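# Move bronze bushings from crate onto turntable disc

## Task

Lift every bronze bushing out of the crate and set it on the turntable's disc (not the hub), standing upright on one open end and resting directly on the disc. The steel bushings must stay in the crate. Do not end the scene while any bushing is still being carried round on the disc. The crate must finish level and seated in its corner guides. Nothing may count as placed if only the robot holds it there at the end, and anything the robot is touching at the end must not drop by more than about a fingernail's width once released.

## Robot and tools

Robot: one UR3e arm carrying a Robotiq 2F-85 parallel gripper. There is only one arm, so every command is a single row for that arm.

Frames: the scene frame has its origin on the table top directly under the arm's base, +z up, +x forward, +y to the left when facing along +x. The base itself may sit slightly tilted. Results give end_effector_position in metres and end_effector_quat_wxyz in this frame, plus linear (m/s) and angular (rad/s) velocities. The reported hand position can be somewhat off, especially when the arm is stretched out. end_effector_position is the point midway between the pads when closed; closed fingertips extend about 19 mm past it, fully open ones about 6 mm. The gripper's fingers point along its own +z, and they open and close along its y. A flat block about 9 cm long sticks out from the wrist 3 axis toward the gripper's +x and rotates with it; keep it clear of the crate and turntable.

Joint order in every row and every per-joint list: elbow, shoulder lift, shoulder pan, wrist 1, wrist 2, wrist 3. Always use this order. Stated ranges (rad): pan -3.142..3.142, lift -6.283..6.283, elbow 0.000..3.142, wrists -6.283..6.283; true ends may differ by 0.010.

A row is 9 plain numbers, each in [-1, 1]: six joint numbers, then gripper position, gripper force_limit, gripper speed. The six joint numbers are offsets, not poses: they are scaled so 1.0 equals 1.989 rad for elbow, lift and pan and 3.977 rad for the three wrists, and they are measured from the joint angles at the start of the current action (for a call's first action, the last angles reported in the scene). The three gripper numbers are absolute settings. Position +1 is fully open (85 mm), pads touch near -0.8, and -1 closes until blocked. force_limit runs from roughly 20 N per pad at -1 to 128 N at 0 and 235 N at +1 (for a 40 mm part, slow close). speed runs from about 20 mm/s at -1 to 85 at 0 to 150 at +1; quicker closing adds a few newtons of grip.

Tools:
- execute_actions(actions): a list of up to 15 actions; each action is a table of 1 to 15 rows, one row per 1/30 s control step, the final row repeated to fill 15 steps. An empty list just returns the current state and images. Any action pushing a joint more than 0.010 rad outward past its range is rejected; a malformed action, or a bad first action, rejects the whole call. A joint driven onto its end reports "joint sent to its limit".
- move(target, speed, blocking): target is one 9-number row; its joint numbers are offsets from the Joint positions in the latest result showing them (not from where the arm happens to be). All joints move proportionally, taking 0.5 to 10 s; speed is the fastest joint's top speed in rad/s, 0.01 to 2, default 0.5. Gripper settings are applied at the start. The extra "move:" line reports the outcome (done, off_target, moving, held, fault), limits=held or limits=none, and the joint farthest from target. With blocking=false you get a result after 0.5 s; then use wait or stop before sending anything else.
- wait(seconds): 0 to 10 s, the arm keeps its last command.
- stop(): brakes a running move; fingers continue.
- zoom_image(camera, region): camera is cam_high (896x504), cam_low (896x504) or cam_wrist (504x504); region [x0, y0, x1, y1] in pixels from the top-left, at most 504x504.
- read_manual(section): licence texts only.
- finished_scene(scene): ends the current scene, given its number; irreversible. Call it only once everything is settled.

Result lines: Joint positions, Joint velocities and Joint targets (rad, in the order above); Wrist force and Wrist torque in the gripper's own axes (noisy, offset up to about 3.5 N, saturating near 30 N; when pressing on a surface the force points back into the arm); gripper object_status (0 moving, 1 blocked while opening, 2 blocked while closing, meaning a grip, 3 reached target or pads met) and position_measured in counts (3 open, ~78 = 60 mm, ~130 = 40 mm, ~180 = 20 mm, ~230 pads touching). "joint command not followed" means the clearance check altered targets. MOTOR HOT warns from 70 °C; at 85 °C the arm brakes itself until cool.

Motion notes: commands lag about 0.17 s; each joint's target may lead its measured angle by at most 0.575 rad (pan, lift, elbow) or 1.15 rad (wrists), and targets are scaled back if they would put the hand more than 100 mm from where it is, so big motions take several actions and may finish short. To grip, send -1 and confirm object_status 2; force and speed changes apply only after a new position number (differ by at least 0.01). Closing fingers creep about 13 mm farther from the wrist, so leave clearance above surfaces.

Avoid: contact torque over the load limits (pan and lift 50.7, elbow 26.3, wrists 8.46 N m, held weight included) or any external force of 150 N, which stop the arm for 10 s. The arm is stiff, so targets even slightly beyond a firm contact can fault; approach slowly. Do not drop, slam or knock items off the table, do not tilt or shift the crate, and do not leave the gripper pressing on anything at the end. Loads may be tugged or pushed briefly at random; check grips.

Each tool is called by a JSON object that holds its "op" and its "data".

## Session

{"op": "execute_actions", "data": {"actions": []}}

Scene clock: 0.00 s.
end_effector_position=(+0.0728, +0.2495, +0.1879) position_measured=3 object_status=3 end_effector_quat_wxyz=(-0.195, +0.887, +0.419, +0.007) end_effector_velocity=(+0.000, +0.000, -0.000) end_effector_angular_velocity=(-0.000, -0.000, -0.001)
Joint names: [elbow, shoulder lift, shoulder pan, wrist 1, wrist 2, wrist 3]
Joint positions: [ 2.514 -2.61   1.137 -2.017 -1.591  3.097]
Joint velocities: [-0.    -0.    -0.001  0.     0.    -0.   ]
Motor temperatures (°C, as the motors report them): [38 32 32 43 43 38]
Wrist force (N, on the end effector, along its own x y z axes, offset not removed): no reading
Wrist torque (N m, same axes, about the end effector's origin, offset not removed): no reading
Joint targets: [2.514 -2.610 1.137 -2.017 -1.591 3.097]

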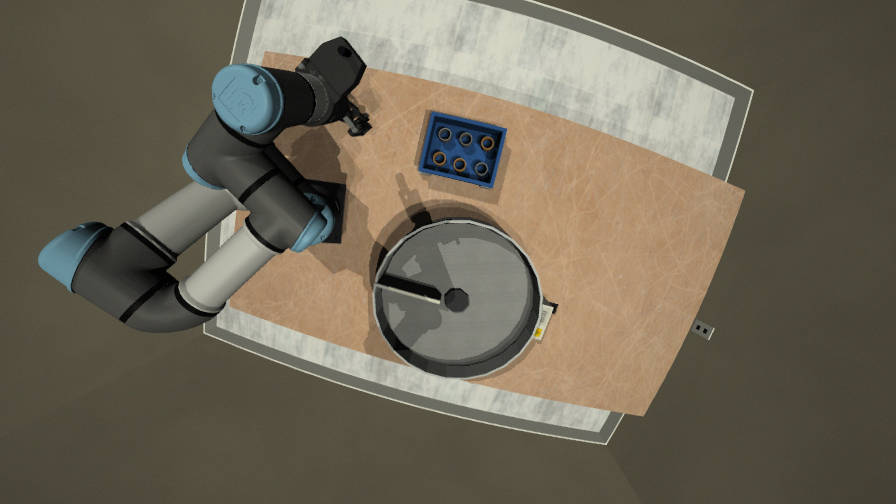

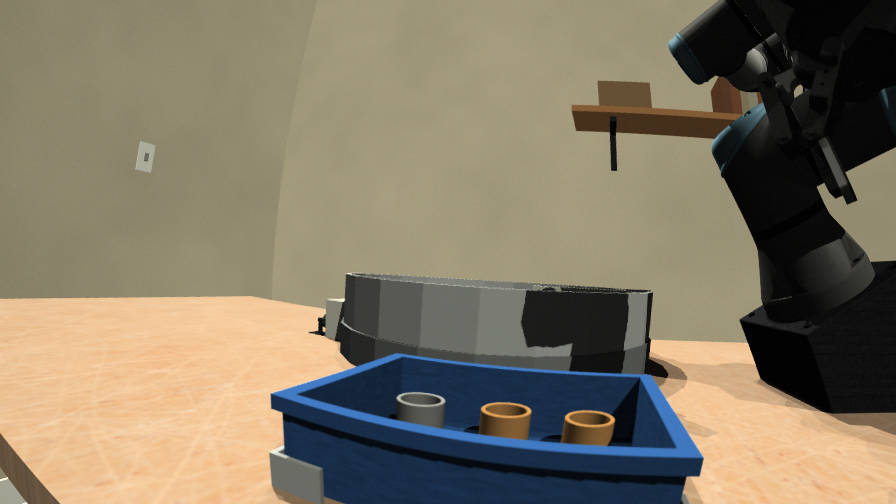

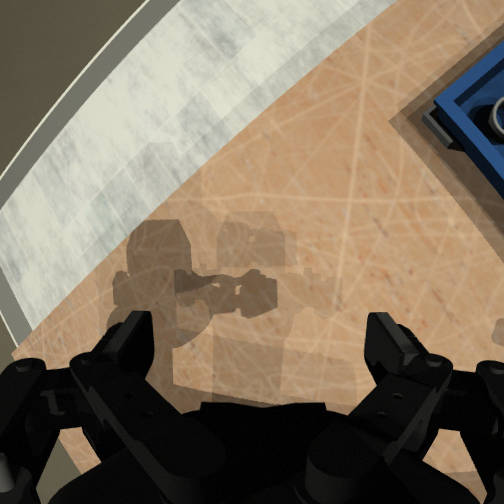

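{"op": "zoom_image", "data": {"camera": "cam_high", "region": [360, 90, 600, 390]}}

{"op": "zoom_image", "data": {"camera": "cam_low", "region": [250, 250, 750, 504]}}

Region (360, 90, 600, 390) of cam_high's 896x504 image, scaled by 1.680, with more detail than that image has; it fills the left 403 columns of this view, and the rest is white.

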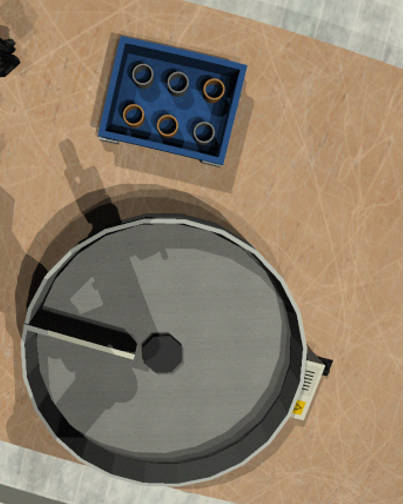

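Region (250, 250, 750, 504) of cam_low's 896x504 image, scaled by 1.008, with more detail than that image has; it fills the top 256 rows of this view, and the rest is white.

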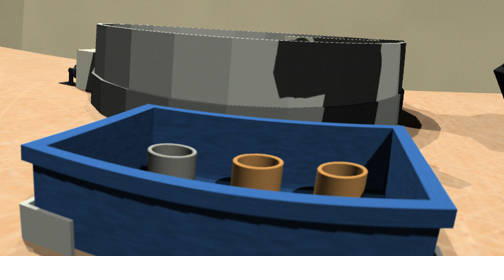

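{"op": "move", "data": {"target": [-0.196,0.302,-0.319,-0.039,-0.01,0.084,0.2,0,0], "speed": 1}}

Scene clock: 53.73 s.
end_effector_position=(+0.2976, +0.2074, +0.1104) position_measured=104 object_status=3 end_effector_quat_wxyz=(-0.013, +1.000, -0.002, -0.017) end_effector_velocity=(+0.000, -0.001, -0.001) end_effector_angular_velocity=(-0.002, +0.002, -0.003)
Joint names: [elbow, shoulder lift, shoulder pan, wrist 1, wrist 2, wrist 3]
Joint positions: [ 2.124 -2.009  0.503 -2.172 -1.631  3.43 ]
Joint velocities: [ 0.     0.002 -0.002 -0.001 -0.     0.001]
Motor temperatures (°C, as the motors report them): [38 32 32 43 43 38]
Wrist force (N, on the end effector, along its own x y z axes, offset not removed): [0.7 1.9 -0.6]
Wrist torque (N m, same axes, about the end effector's origin, offset not removed): [0.27 -0.12 0.00]
Joint targets: [2.124 -2.009 0.503 -2.172 -1.631 3.431]
move: done; limits=none; farthest joint: the shoulder pan, 0.001 radians from its target (0.635 radians at the start)
camera_calibration (this result's frames):
cam_wrist: T_world_to_cam=[[0.014144, -0.999468, -0.0294014, 0.204252], [-0.962357, -0.0215888, 0.270928, 0.295309], [-0.271419, 0.0244626, -0.96215, 0.331105], [0, 0, 0, 1]] pos_world=[0.371172, 0.202419, 0.244571]

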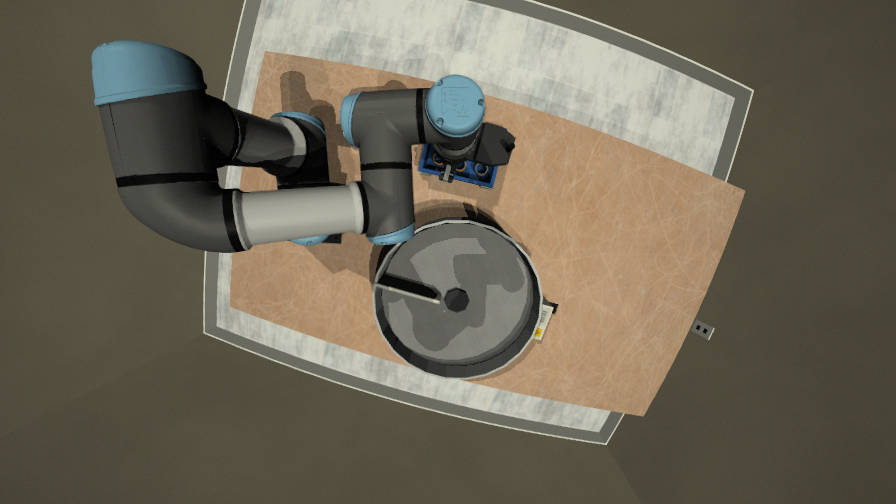

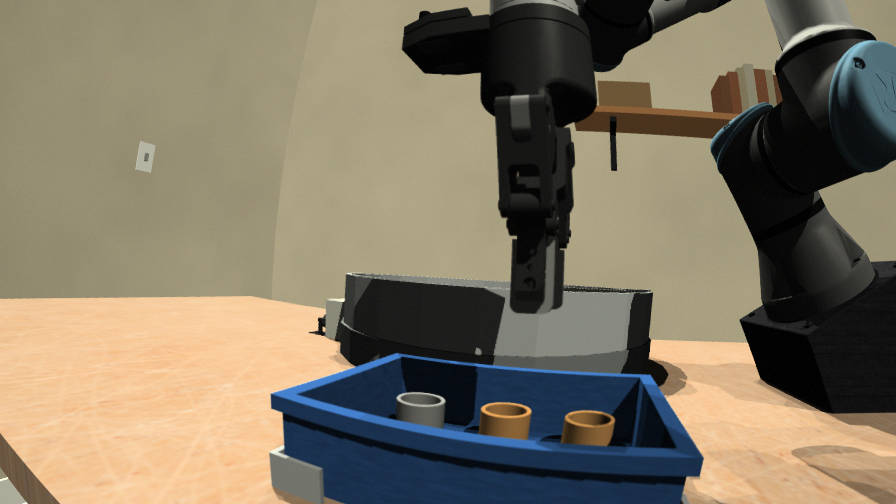

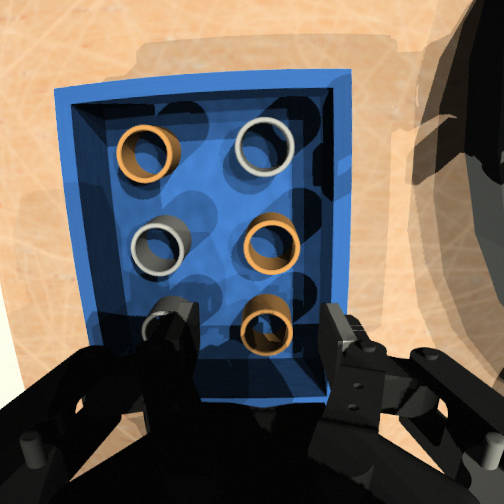

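{"op": "move", "data": {"target": [-0.033,0.028,-0.042,0.0025,0.0098,-0.018,0.2,0,0]}}

Scene clock: 72.30 s.
end_effector_position=(+0.3240, +0.1982, +0.1042) position_measured=104 object_status=3 end_effector_quat_wxyz=(-0.013, +1.000, -0.003, -0.018) end_effector_velocity=(+0.001, -0.000, +0.000) end_effector_angular_velocity=(-0.000, -0.001, -0.000)
Joint names: [elbow, shoulder lift, shoulder pan, wrist 1, wrist 2, wrist 3]
Joint positions: [ 2.058 -1.954  0.42  -2.162 -1.592  3.359]
Joint velocities: [-0.002  0.001 -0.003  0.     0.001 -0.002]
Motor temperatures (°C, as the motors report them): [38 32 32 43 43 38]
Wrist force (N, on the end effector, along its own x y z axes, offset not removed): [0.3 1.4 0.2]
Wrist torque (N m, same axes, about the end effector's origin, offset not removed): [0.17 -0.06 0.01]
Joint targets: [2.058 -1.954 0.420 -2.162 -1.592 3.359]
move: done; limits=none; farthest joint: the shoulder pan, 0.001 radians from its target (0.084 radians at the start)
camera_calibration (this result's frames):
cam_wrist: T_world_to_cam=[[0.0120093, -0.999521, -0.028531, 0.195068], [-0.961595, -0.0193688, 0.273788, 0.321261], [-0.27421, 0.0241473, -0.961367, 0.333429], [0, 0, 0, 1]] pos_world=[0.398009, 0.193146, 0.238155]

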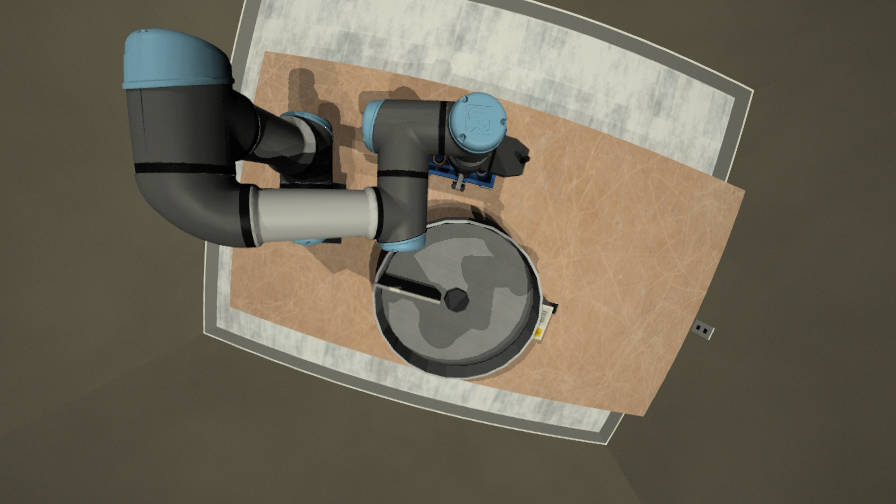

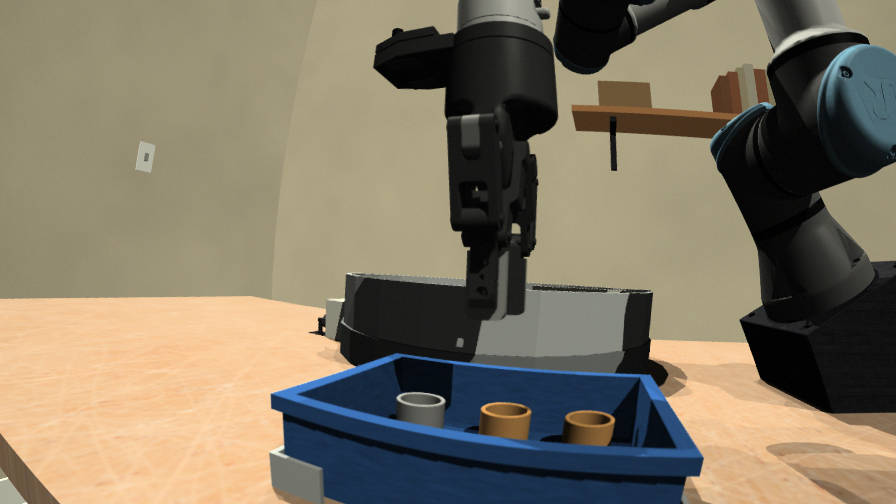

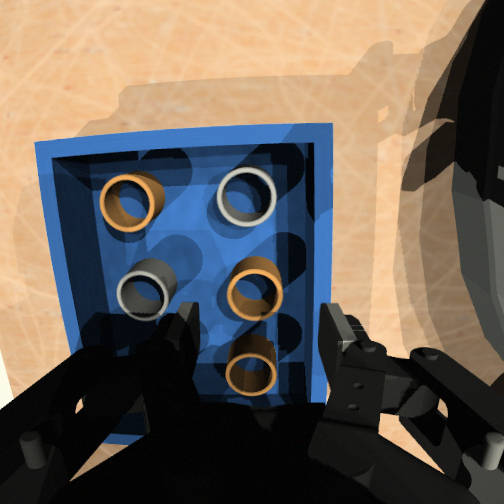

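{"op": "move", "data": {"target": [0.0805,0.1045,0.0035,-0.0925,0,0,0.2,0,0], "speed": 0.3}}

Scene clock: 90.43 s.
end_effector_position=(+0.3229, +0.2020, +0.0599) position_measured=104 object_status=3 end_effector_quat_wxyz=(-0.014, +1.000, -0.000, -0.013) end_effector_velocity=(-0.000, +0.000, +0.000) end_effector_angular_velocity=(+0.000, +0.000, +0.000)
Joint names: [elbow, shoulder lift, shoulder pan, wrist 1, wrist 2, wrist 3]
Joint positions: [ 2.165 -1.813  0.426 -2.42  -1.595  3.36 ]
Joint velocities: [ 0.001 -0.     0.001 -0.    -0.     0.   ]
Motor temperatures (°C, as the motors report them): [38 32 32 43 43 38]
Wrist force (N, on the end effector, along its own x y z axes, offset not removed): [-4.3 0.7 -19.9]
Wrist torque (N m, same axes, about the end effector's origin, offset not removed): [-0.62 -0.25 0.20]
Joint targets: [2.166 -1.813 0.426 -2.420 -1.595 3.360]
FORCE FAULT: contact force on the arm reached its limit, and the arm stopped for 10 seconds. The contact can be on any part of the arm, not only on its tool. That time counts as 20 of the actions that you can send in this scene. The arm's remaining commands of this call were not run. The arm holds still and accepts commands again. Move the arm away from the contact; if what it grips holds it there, let go first. Pushing or pulling that hard again can fault the arm again.
move: fault; limits=none; farthest joint: the wrist 1, 0.110 radians from its target (0.368 radians at the start)
camera_calibration (this result's frames):
cam_wrist: T_world_to_cam=[[0.0167018, -0.999374, -0.0311848, 0.1962], [-0.964116, -0.0243618, 0.26436, 0.334781], [-0.264954, 0.0256505, -0.96392, 0.287295], [0, 0, 0, 1]] pos_world=[0.395611, 0.196864, 0.194545]

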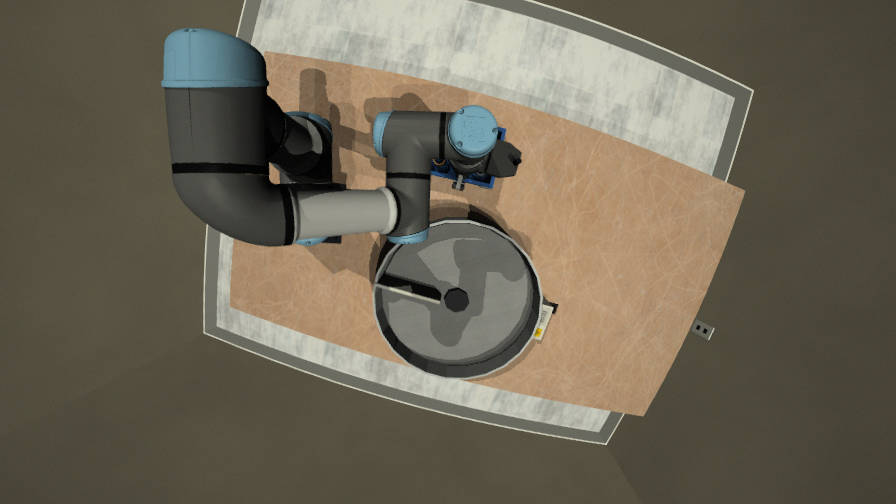

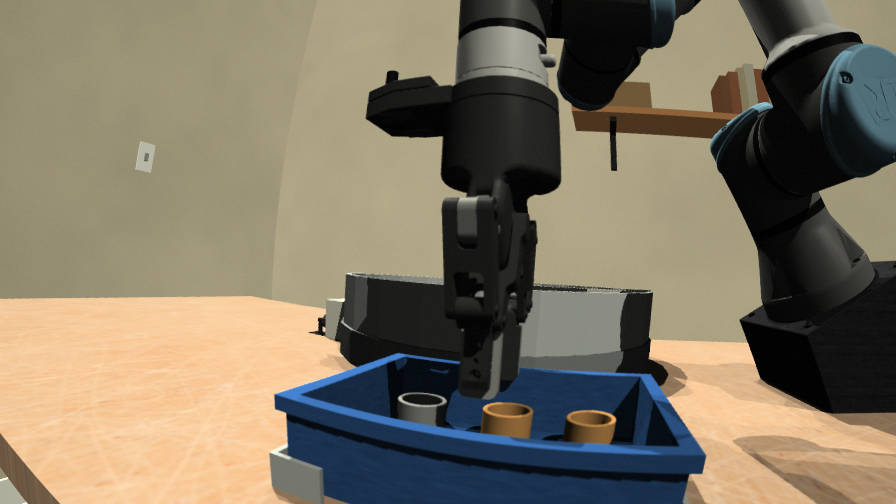

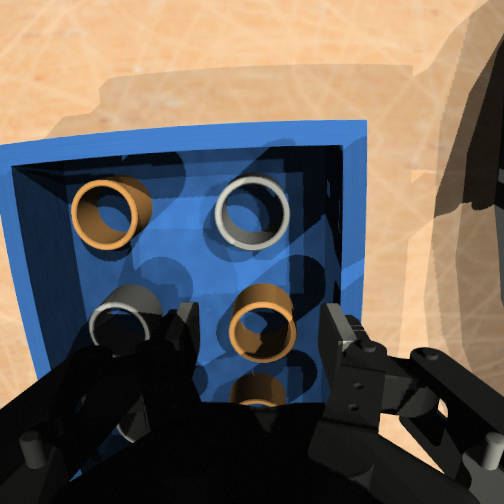

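{"op": "move", "data": {"target": [-0.011,-0.030,0.012,0.02,-0.003,0.005,-0.08,0,0], "speed": 0.3}}

Scene clock: 96.17 s.
end_effector_position=(+0.3188, +0.2049, +0.0771) position_measured=139 object_status=3 end_effector_quat_wxyz=(-0.014, +1.000, +0.000, -0.012) end_effector_velocity=(-0.001, +0.001, +0.001) end_effector_angular_velocity=(+0.001, +0.001, +0.002)
Joint names: [elbow, shoulder lift, shoulder pan, wrist 1, wrist 2, wrist 3]
Joint positions: [ 2.144 -1.873  0.45  -2.34  -1.607  3.379]
Joint velocities: [ 0.    -0.002  0.003  0.003 -0.     0.001]
Motor temperatures (°C, as the motors report them): [38 32 32 43 43 38]
Wrist force (N, on the end effector, along its own x y z axes, offset not removed): [1.4 2.0 -0.1]
Wrist torque (N m, same axes, about the end effector's origin, offset not removed): [0.27 -0.25 -0.03]
Joint targets: [2.144 -1.873 0.450 -2.340 -1.607 3.379]
move: done; limits=none; farthest joint: the elbow, 0.001 radians from its target (0.022 radians at the start)
camera_calibration (this result's frames):
cam_wrist: T_world_to_cam=[[0.0177175, -0.999355, -0.03122, 0.199455], [-0.964799, -0.0252826, 0.261771, 0.32696], [-0.262391, 0.0254831, -0.964625, 0.301973], [0, 0, 0, 1]] pos_world=[0.391152, 0.199898, 0.211929]

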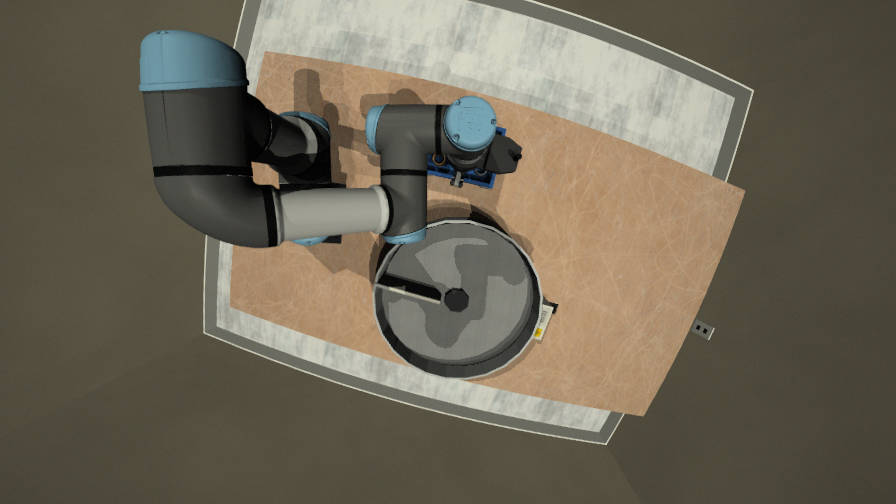

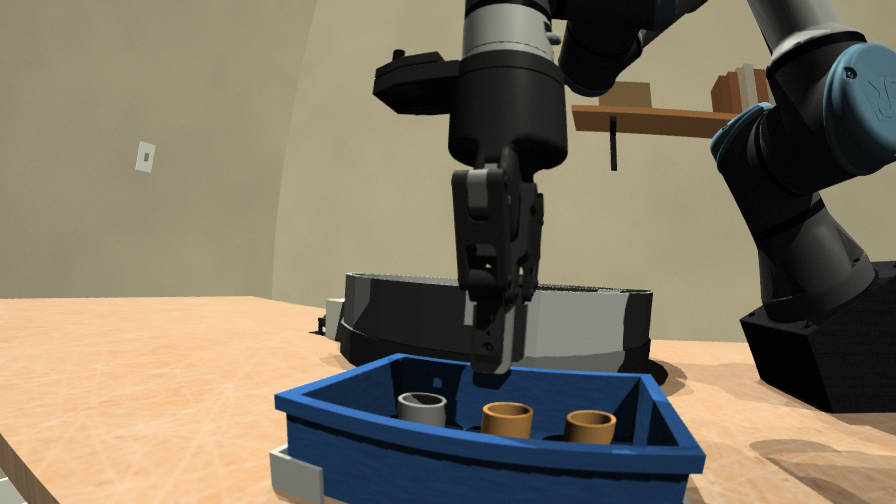

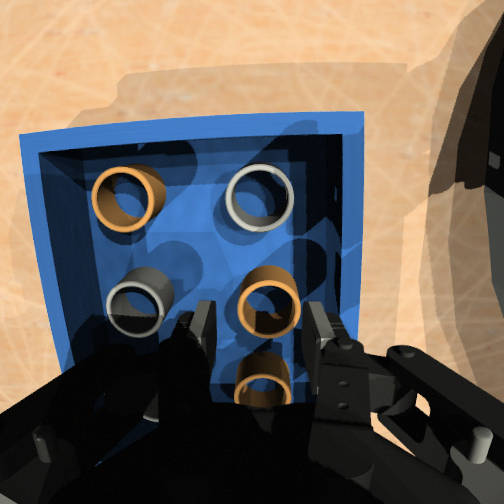

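{"op": "move", "data": {"target": [0.0387,0.0382,-0.012,-0.0385,0.003,-0.005,-0.08,0,0], "speed": 0.15}}

Scene clock: 103.10 s.
end_effector_position=(+0.3154, +0.2009, +0.0496) position_measured=139 object_status=3 end_effector_quat_wxyz=(-0.015, +1.000, -0.001, -0.012) end_effector_velocity=(+0.000, -0.000, -0.000) end_effector_angular_velocity=(-0.000, -0.000, +0.000)
Joint names: [elbow, shoulder lift, shoulder pan, wrist 1, wrist 2, wrist 3]
Joint positions: [ 2.22  -1.797  0.426 -2.493 -1.595  3.36 ]
Joint velocities: [ 0.001  0.002 -0.    -0.003 -0.    -0.   ]
Motor temperatures (°C, as the motors report them): [38 32 32 43 43 38]
Wrist force (N, on the end effector, along its own x y z axes, offset not removed): [-0.2 -5.3 -1.8]
Wrist torque (N m, same axes, about the end effector's origin, offset not removed): [0.12 0.06 0.03]
Joint targets: [2.221 -1.797 0.426 -2.494 -1.595 3.360]
move: done; limits=none; farthest joint: the shoulder pan, 0.000 radians from its target (0.024 radians at the start)
camera_calibration (this result's frames):
cam_wrist: T_world_to_cam=[[0.016658, -0.999359, -0.0316746, 0.195012], [-0.96469, -0.0243922, 0.262255, 0.330544], [-0.26286, 0.0261875, -0.964479, 0.274651], [0, 0, 0, 1]] pos_world=[0.387819, 0.195758, 0.184385]

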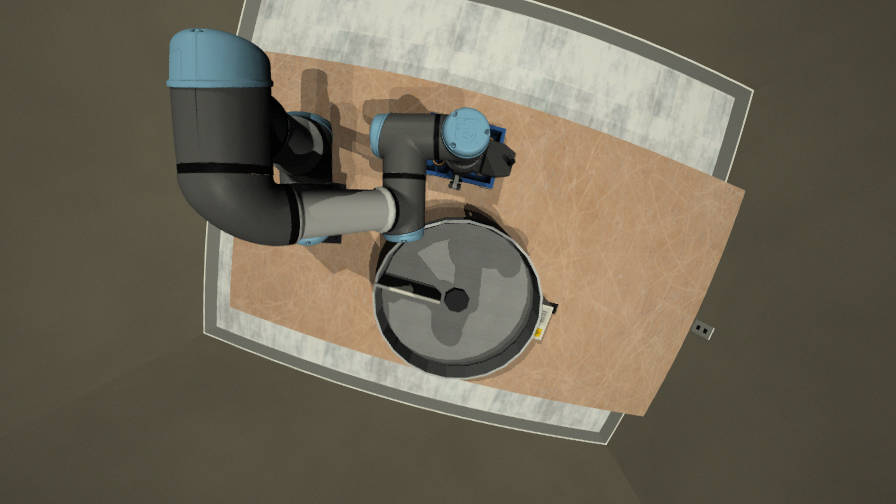

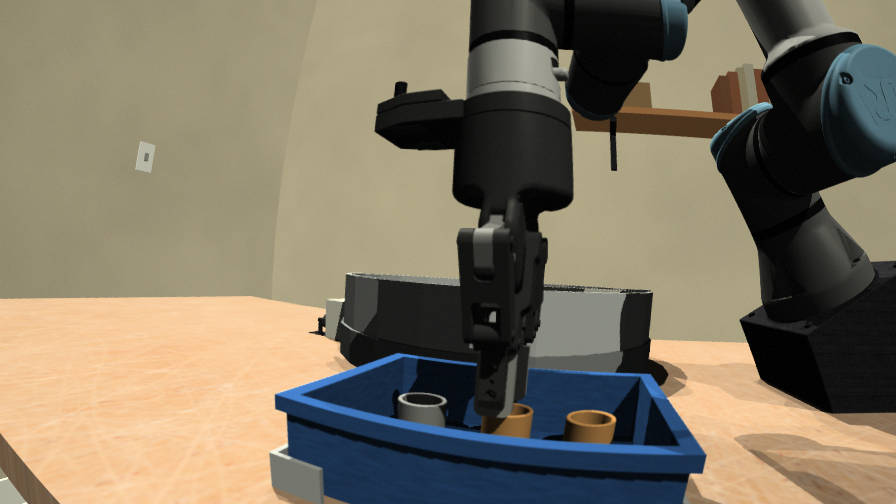

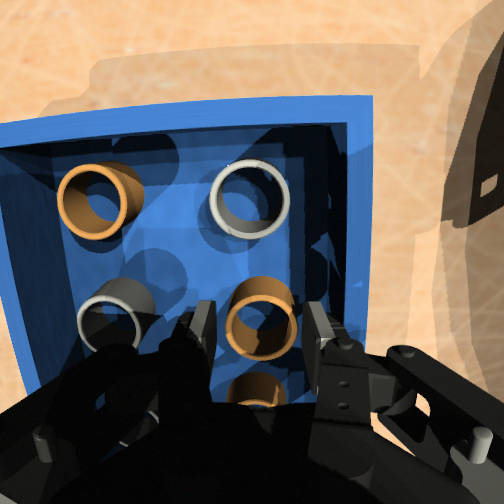

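{"op": "move", "data": {"target": [0.022,0.0196,0.01,-0.021,-0.002,0.004,-0.08,0,0], "speed": 0.1}}

Scene clock: 109.17 s.
end_effector_position=(+0.3069, +0.2045, +0.0386) position_measured=139 object_status=3 end_effector_quat_wxyz=(-0.016, +1.000, +0.000, -0.012) end_effector_velocity=(-0.001, +0.001, -0.000) end_effector_angular_velocity=(+0.001, +0.001, +0.002)
Joint names: [elbow, shoulder lift, shoulder pan, wrist 1, wrist 2, wrist 3]
Joint positions: [ 2.264 -1.758  0.446 -2.577 -1.603  3.375]
Joint velocities: [ 0.002  0.001  0.002 -0.002 -0.     0.   ]
Motor temperatures (°C, as the motors report them): [38 32 32 43 43 38]
Wrist force (N, on the end effector, along its own x y z axes, offset not removed): [1.1 1.1 -0.2]
Wrist torque (N m, same axes, about the end effector's origin, offset not removed): [0.12 -0.19 0.01]
Joint targets: [2.264 -1.758 0.446 -2.577 -1.603 3.375]
move: done; limits=none; farthest joint: the shoulder pan, 0.000 radians from its target (0.020 radians at the start)
camera_calibration (this result's frames):
cam_wrist: T_world_to_cam=[[0.0181331, -0.999274, -0.0334977, 0.197968], [-0.9649, -0.0262686, 0.261299, 0.325776], [-0.261989, 0.0275837, -0.964677, 0.26115], [0, 0, 0, 1]] pos_world=[0.37917, 0.199178, 0.173432]

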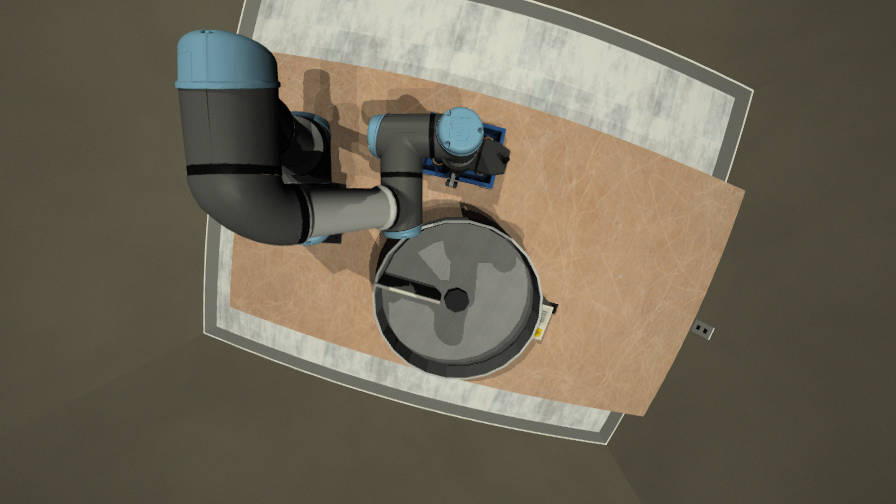

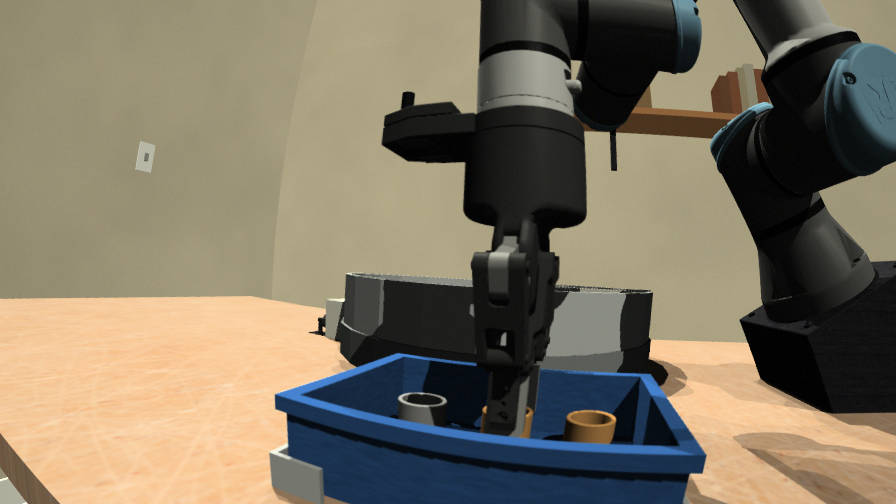

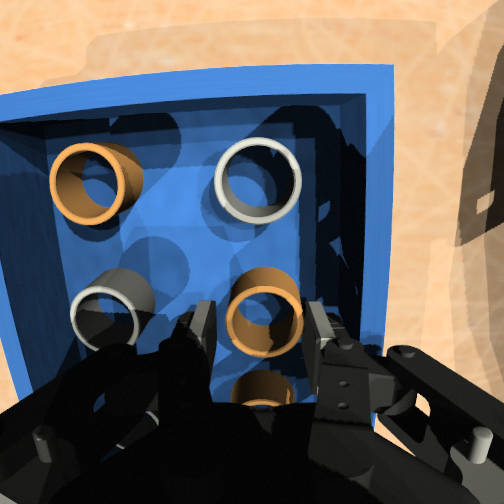

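{"op": "move", "data": {"target": [0,0,0,0,0,0,-1,-0.5,0]}}

Scene clock: 113.00 s.
end_effector_position=(+0.3069, +0.2045, +0.0386) position_measured=155 object_status=2 end_effector_quat_wxyz=(-0.016, +1.000, +0.000, -0.012) end_effector_velocity=(-0.000, +0.000, -0.000) end_effector_angular_velocity=(+0.000, +0.001, +0.000)
Joint names: [elbow, shoulder lift, shoulder pan, wrist 1, wrist 2, wrist 3]
Joint positions: [ 2.264 -1.758  0.446 -2.577 -1.603  3.375]
Joint velocities: [0.    0.    0.001 0.    0.    0.   ]
Motor temperatures (°C, as the motors report them): [38 32 32 43 43 38]
Wrist force (N, on the end effector, along its own x y z axes, offset not removed): [-2.4 0.7 -13.2]
Wrist torque (N m, same axes, about the end effector's origin, offset not removed): [-0.04 -0.06 -0.01]
Joint targets: [2.264 -1.758 0.446 -2.577 -1.603 3.375]
move: done; limits=none; farthest joint: the shoulder pan, 0.000 radians from its target (0.000 radians at the start)
camera_calibration (this result's frames):
cam_wrist: T_world_to_cam=[[0.0181062, -0.999276, -0.0334677, 0.197973], [-0.964905, -0.0262344, 0.261285, 0.325774], [-0.261973, 0.0275623, -0.964681, 0.261146], [0, 0, 0, 1]] pos_world=[0.37917, 0.199178, 0.173429]

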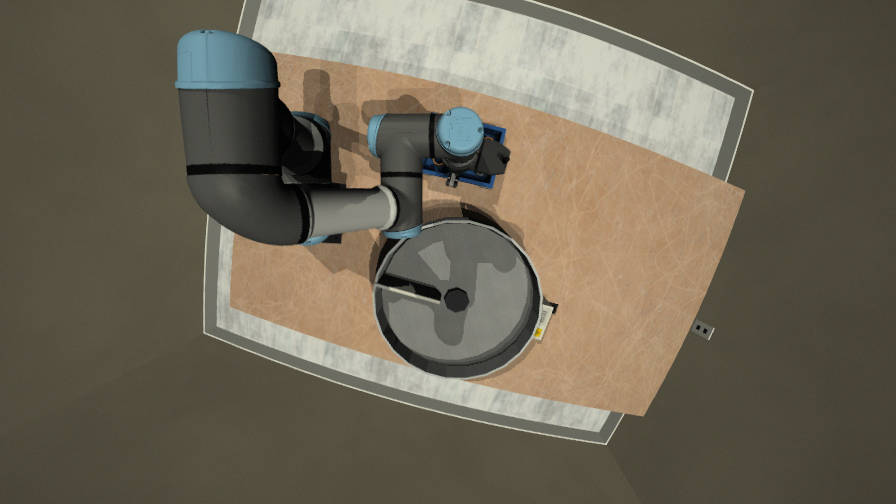

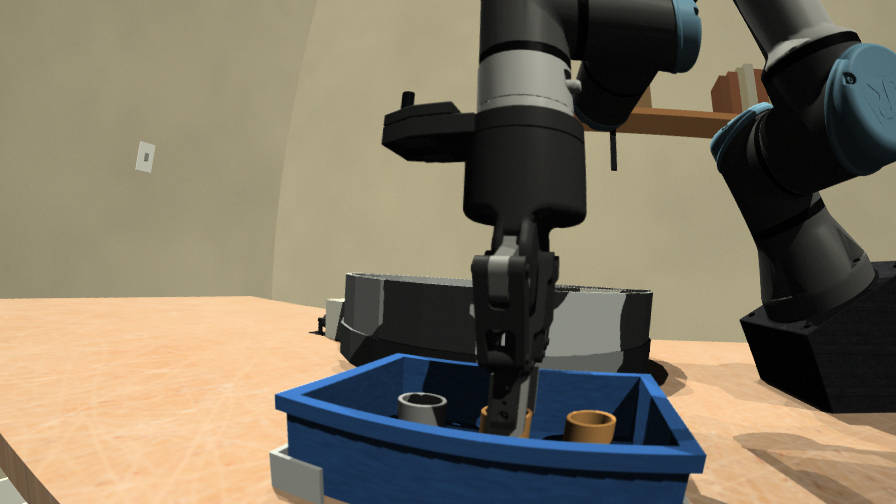

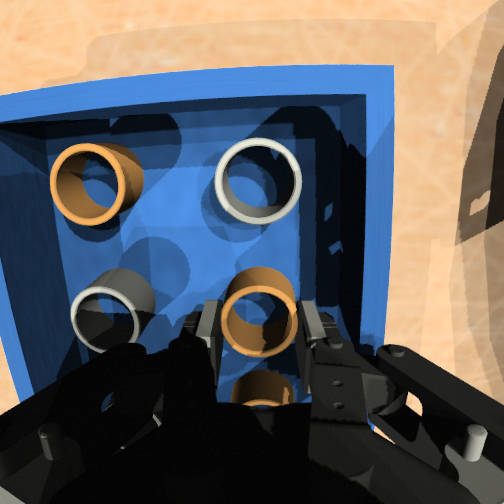

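{"op": "move", "data": {"target": [-0.09,-0.14,0.02,0.115,-0.005,0,-1,-0.5,0], "speed": 0.6}}

{"op": "move", "data": {"target": [-0.13,-0.09,0.02,0.145,0,0,-1,-0.5,0], "speed": 0.8}}

Scene clock: 125.07 s.
end_effector_position=(+0.3049, +0.2052, +0.1220) position_measured=155 object_status=2 end_effector_quat_wxyz=(-0.015, +1.000, +0.018, -0.011) end_effector_velocity=(-0.000, -0.000, +0.000) end_effector_angular_velocity=(-0.000, +0.000, +0.000)
Joint names: [elbow, shoulder lift, shoulder pan, wrist 1, wrist 2, wrist 3]
Joint positions: [ 2.085 -2.036  0.486 -2.119 -1.623  3.375]
Joint velocities: [-0.    -0.002 -0.     0.003 -0.    -0.   ]
Motor temperatures (°C, as the motors report them): [38 32 32 43 43 38]
Wrist force (N, on the end effector, along its own x y z axes, offset not removed): [0.8 1.6 0.8]
Wrist torque (N m, same axes, about the end effector's origin, offset not removed): [0.23 -0.15 0.02]
Joint targets: [2.085 -2.036 0.486 -2.119 -1.623 3.375]
move: done; limits=none; farthest joint: the shoulder pan, 0.000 radians from its target (0.040 radians at the start)
camera_calibration (this result's frames):
cam_wrist: T_world_to_cam=[[0.0530007, -0.998025, -0.0337231, 0.190647], [-0.964102, -0.0599399, 0.258679, 0.309065], [-0.260189, 0.0188024, -0.965375, 0.342394], [0, 0, 0, 1]] pos_world=[0.376953, 0.202358, 0.257019]

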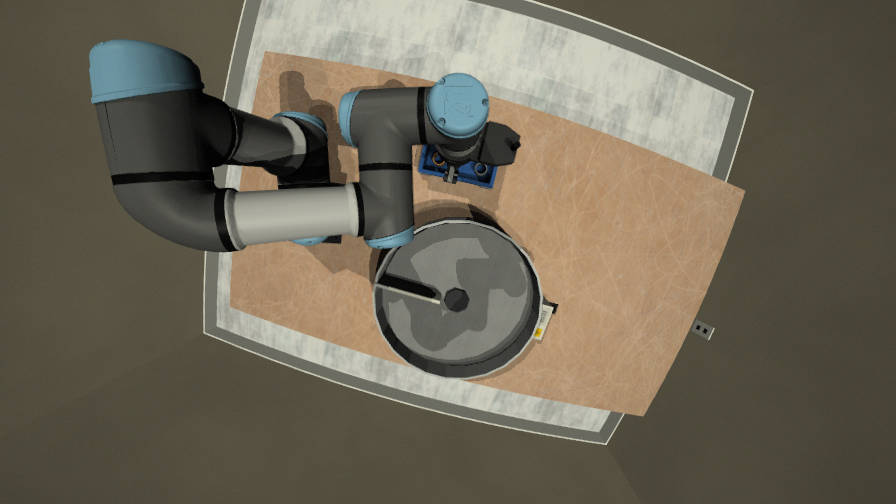

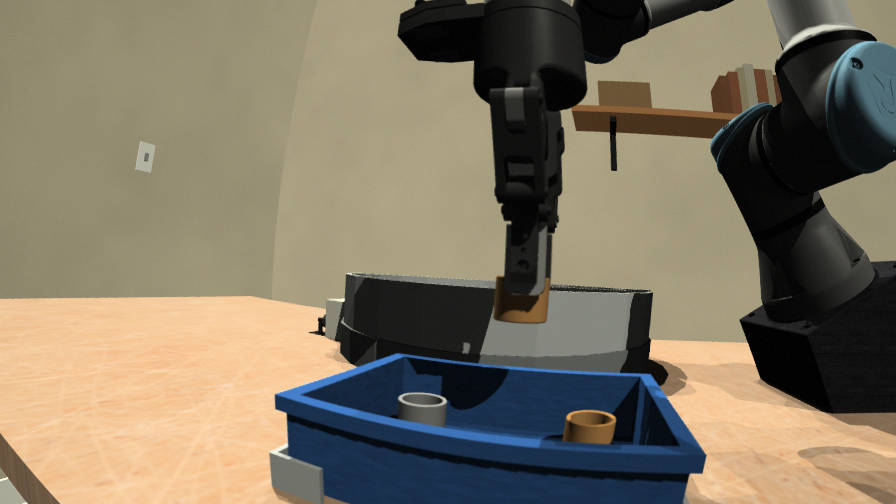

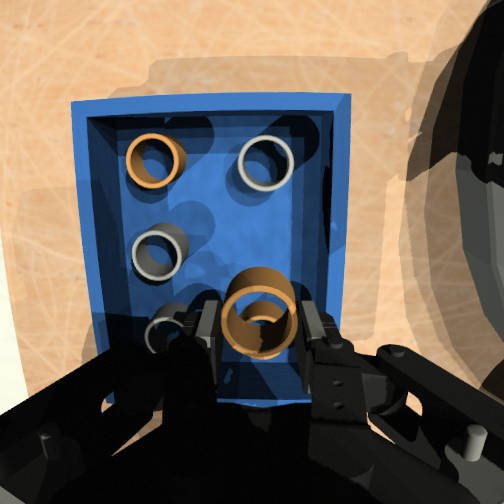

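Scene clock: 126.53 s.
end_effector_position=(+0.2527, +0.1928, +0.2013) position_measured=155 object_status=2 end_effector_quat_wxyz=(-0.007, +0.996, +0.040, -0.079) end_effector_velocity=(-0.001, -0.000, +0.000) end_effector_angular_velocity=(-0.000, +0.001, +0.000)
Joint names: [elbow, shoulder lift, shoulder pan, wrist 1, wrist 2, wrist 3]
Joint positions: [ 1.827 -2.215  0.526 -1.543 -1.623  3.375]
Joint velocities: [-0.    -0.     0.     0.002  0.    -0.   ]
Motor temperatures (°C, as the motors report them): [38 32 32 43 43 38]
Wrist force (N, on the end effector, along its own x y z axes, offset not removed): [0.4 2.2 0.7]
Wrist torque (N m, same axes, about the end effector's origin, offset not removed): [0.36 -0.08 -0.01]
Joint targets: [1.827 -2.215 0.526 -1.543 -1.623 3.375]
move: done; limits=none; farthest joint: the wrist 1, 0.001 radians from its target (0.577 radians at the start)
camera_calibration (this result's frames):
cam_wrist: T_world_to_cam=[[0.0968969, -0.994994, -0.0244411, 0.170158], [-0.916545, -0.0987767, 0.387541, 0.207061], [-0.388015, -0.0151502, -0.921528, 0.435618], [0, 0, 0, 1]] pos_world=[0.34232, 0.196359, 0.325348]

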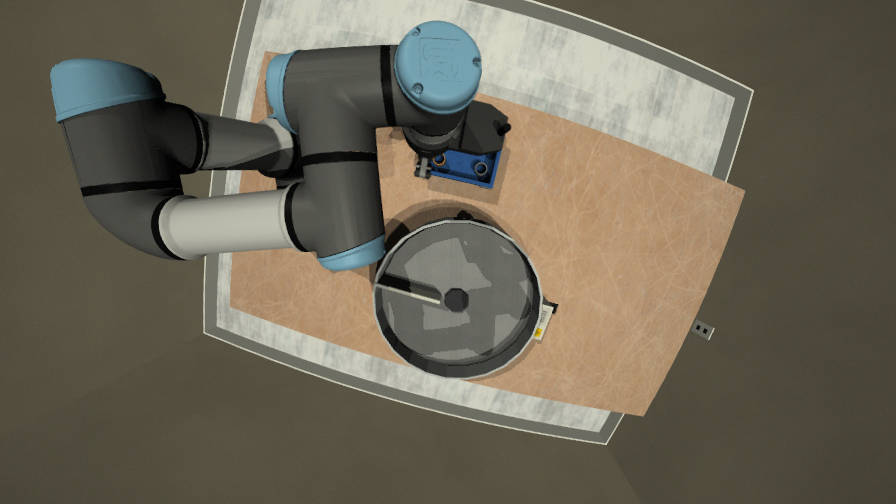

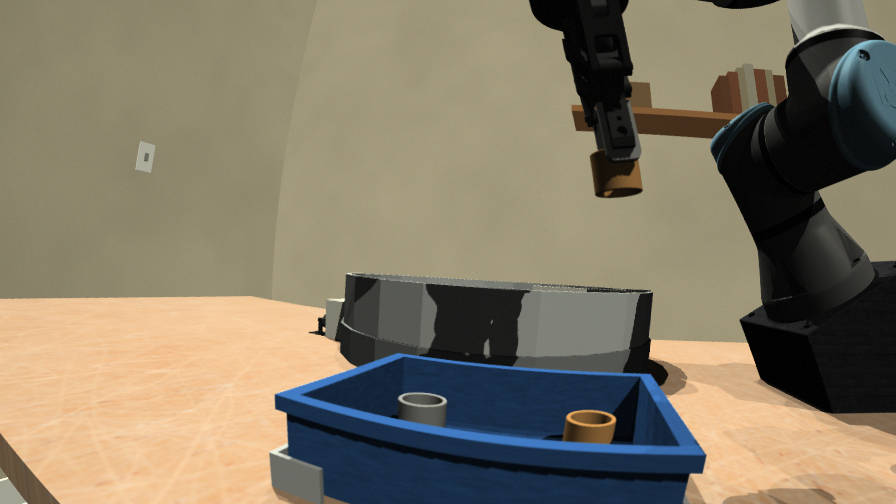

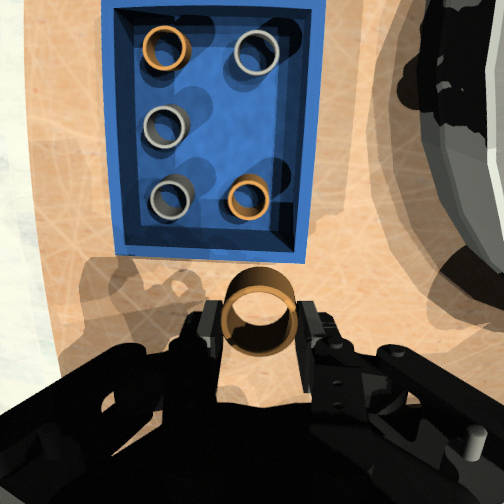

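{"op": "move", "data": {"target": [-0.078,0.0633,-0.6697,0.0475,0.1267,0,-1,-0.5,0], "speed": 1}}

Scene clock: 130.53 s.
end_effector_position=(+0.3929, -0.0313, +0.1632) position_measured=155 object_status=2 end_effector_quat_wxyz=(-0.002, +0.826, -0.563, -0.021) end_effector_velocity=(+0.000, -0.001, +0.000) end_effector_angular_velocity=(-0.001, -0.001, -0.003)
Joint names: [elbow, shoulder lift, shoulder pan, wrist 1, wrist 2, wrist 3]
Joint positions: [ 1.672 -2.089 -0.806 -1.354 -1.119  3.375]
Joint velocities: [-0.     0.    -0.003  0.     0.001  0.   ]
Motor temperatures (°C, as the motors report them): [38 32 32 43 43 38]
Wrist force (N, on the end effector, along its own x y z axes, offset not removed): [0.8 1.4 0.3]
Wrist torque (N m, same axes, about the end effector's origin, offset not removed): [0.18 -0.17 0.04]
Joint targets: [1.672 -2.089 -0.806 -1.354 -1.119 3.375]
move: done; limits=none; farthest joint: the shoulder pan, 0.000 radians from its target (1.331 radians at the start)
camera_calibration (this result's frames):
cam_wrist: T_world_to_cam=[[-0.923732, -0.382667, 0.0168923, 0.346133], [-0.36362, 0.889911, 0.275387, 0.160157], [-0.120414, 0.248241, -0.961185, 0.361045], [0, 0, 0, 1]] pos_world=[0.421445, -0.0996985, 0.297078]

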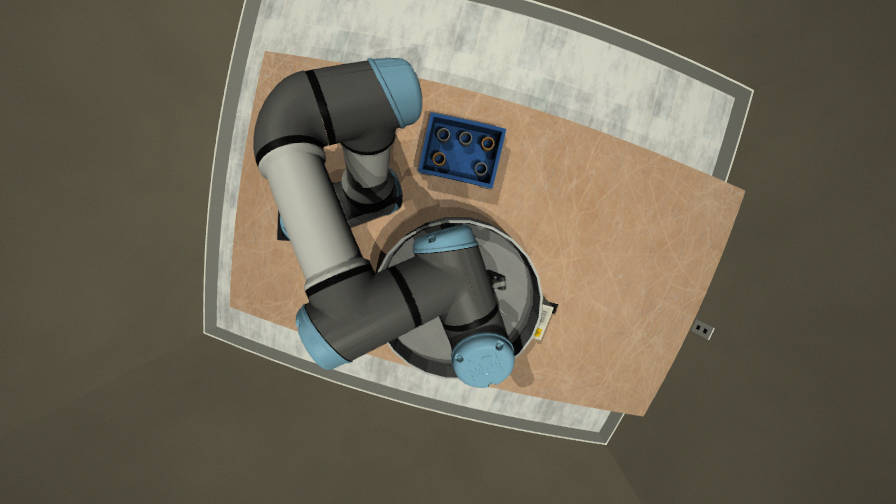

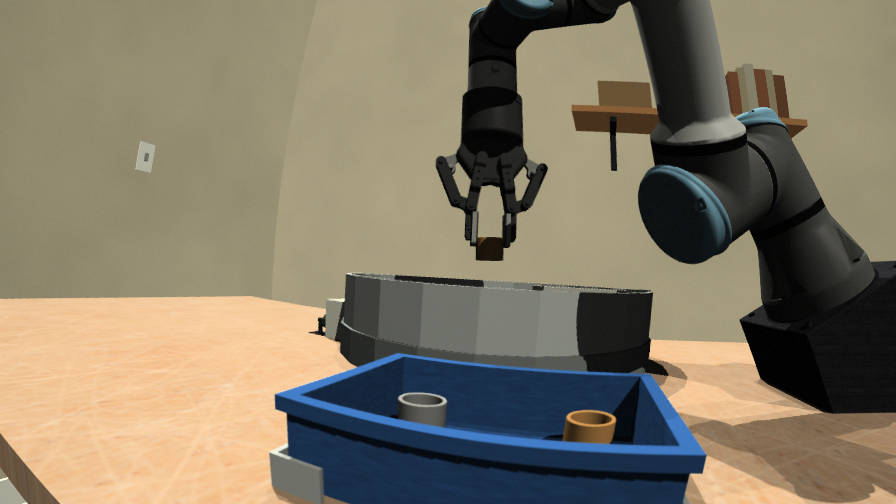

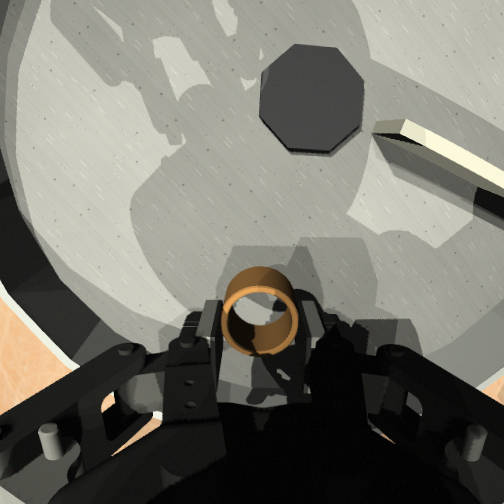

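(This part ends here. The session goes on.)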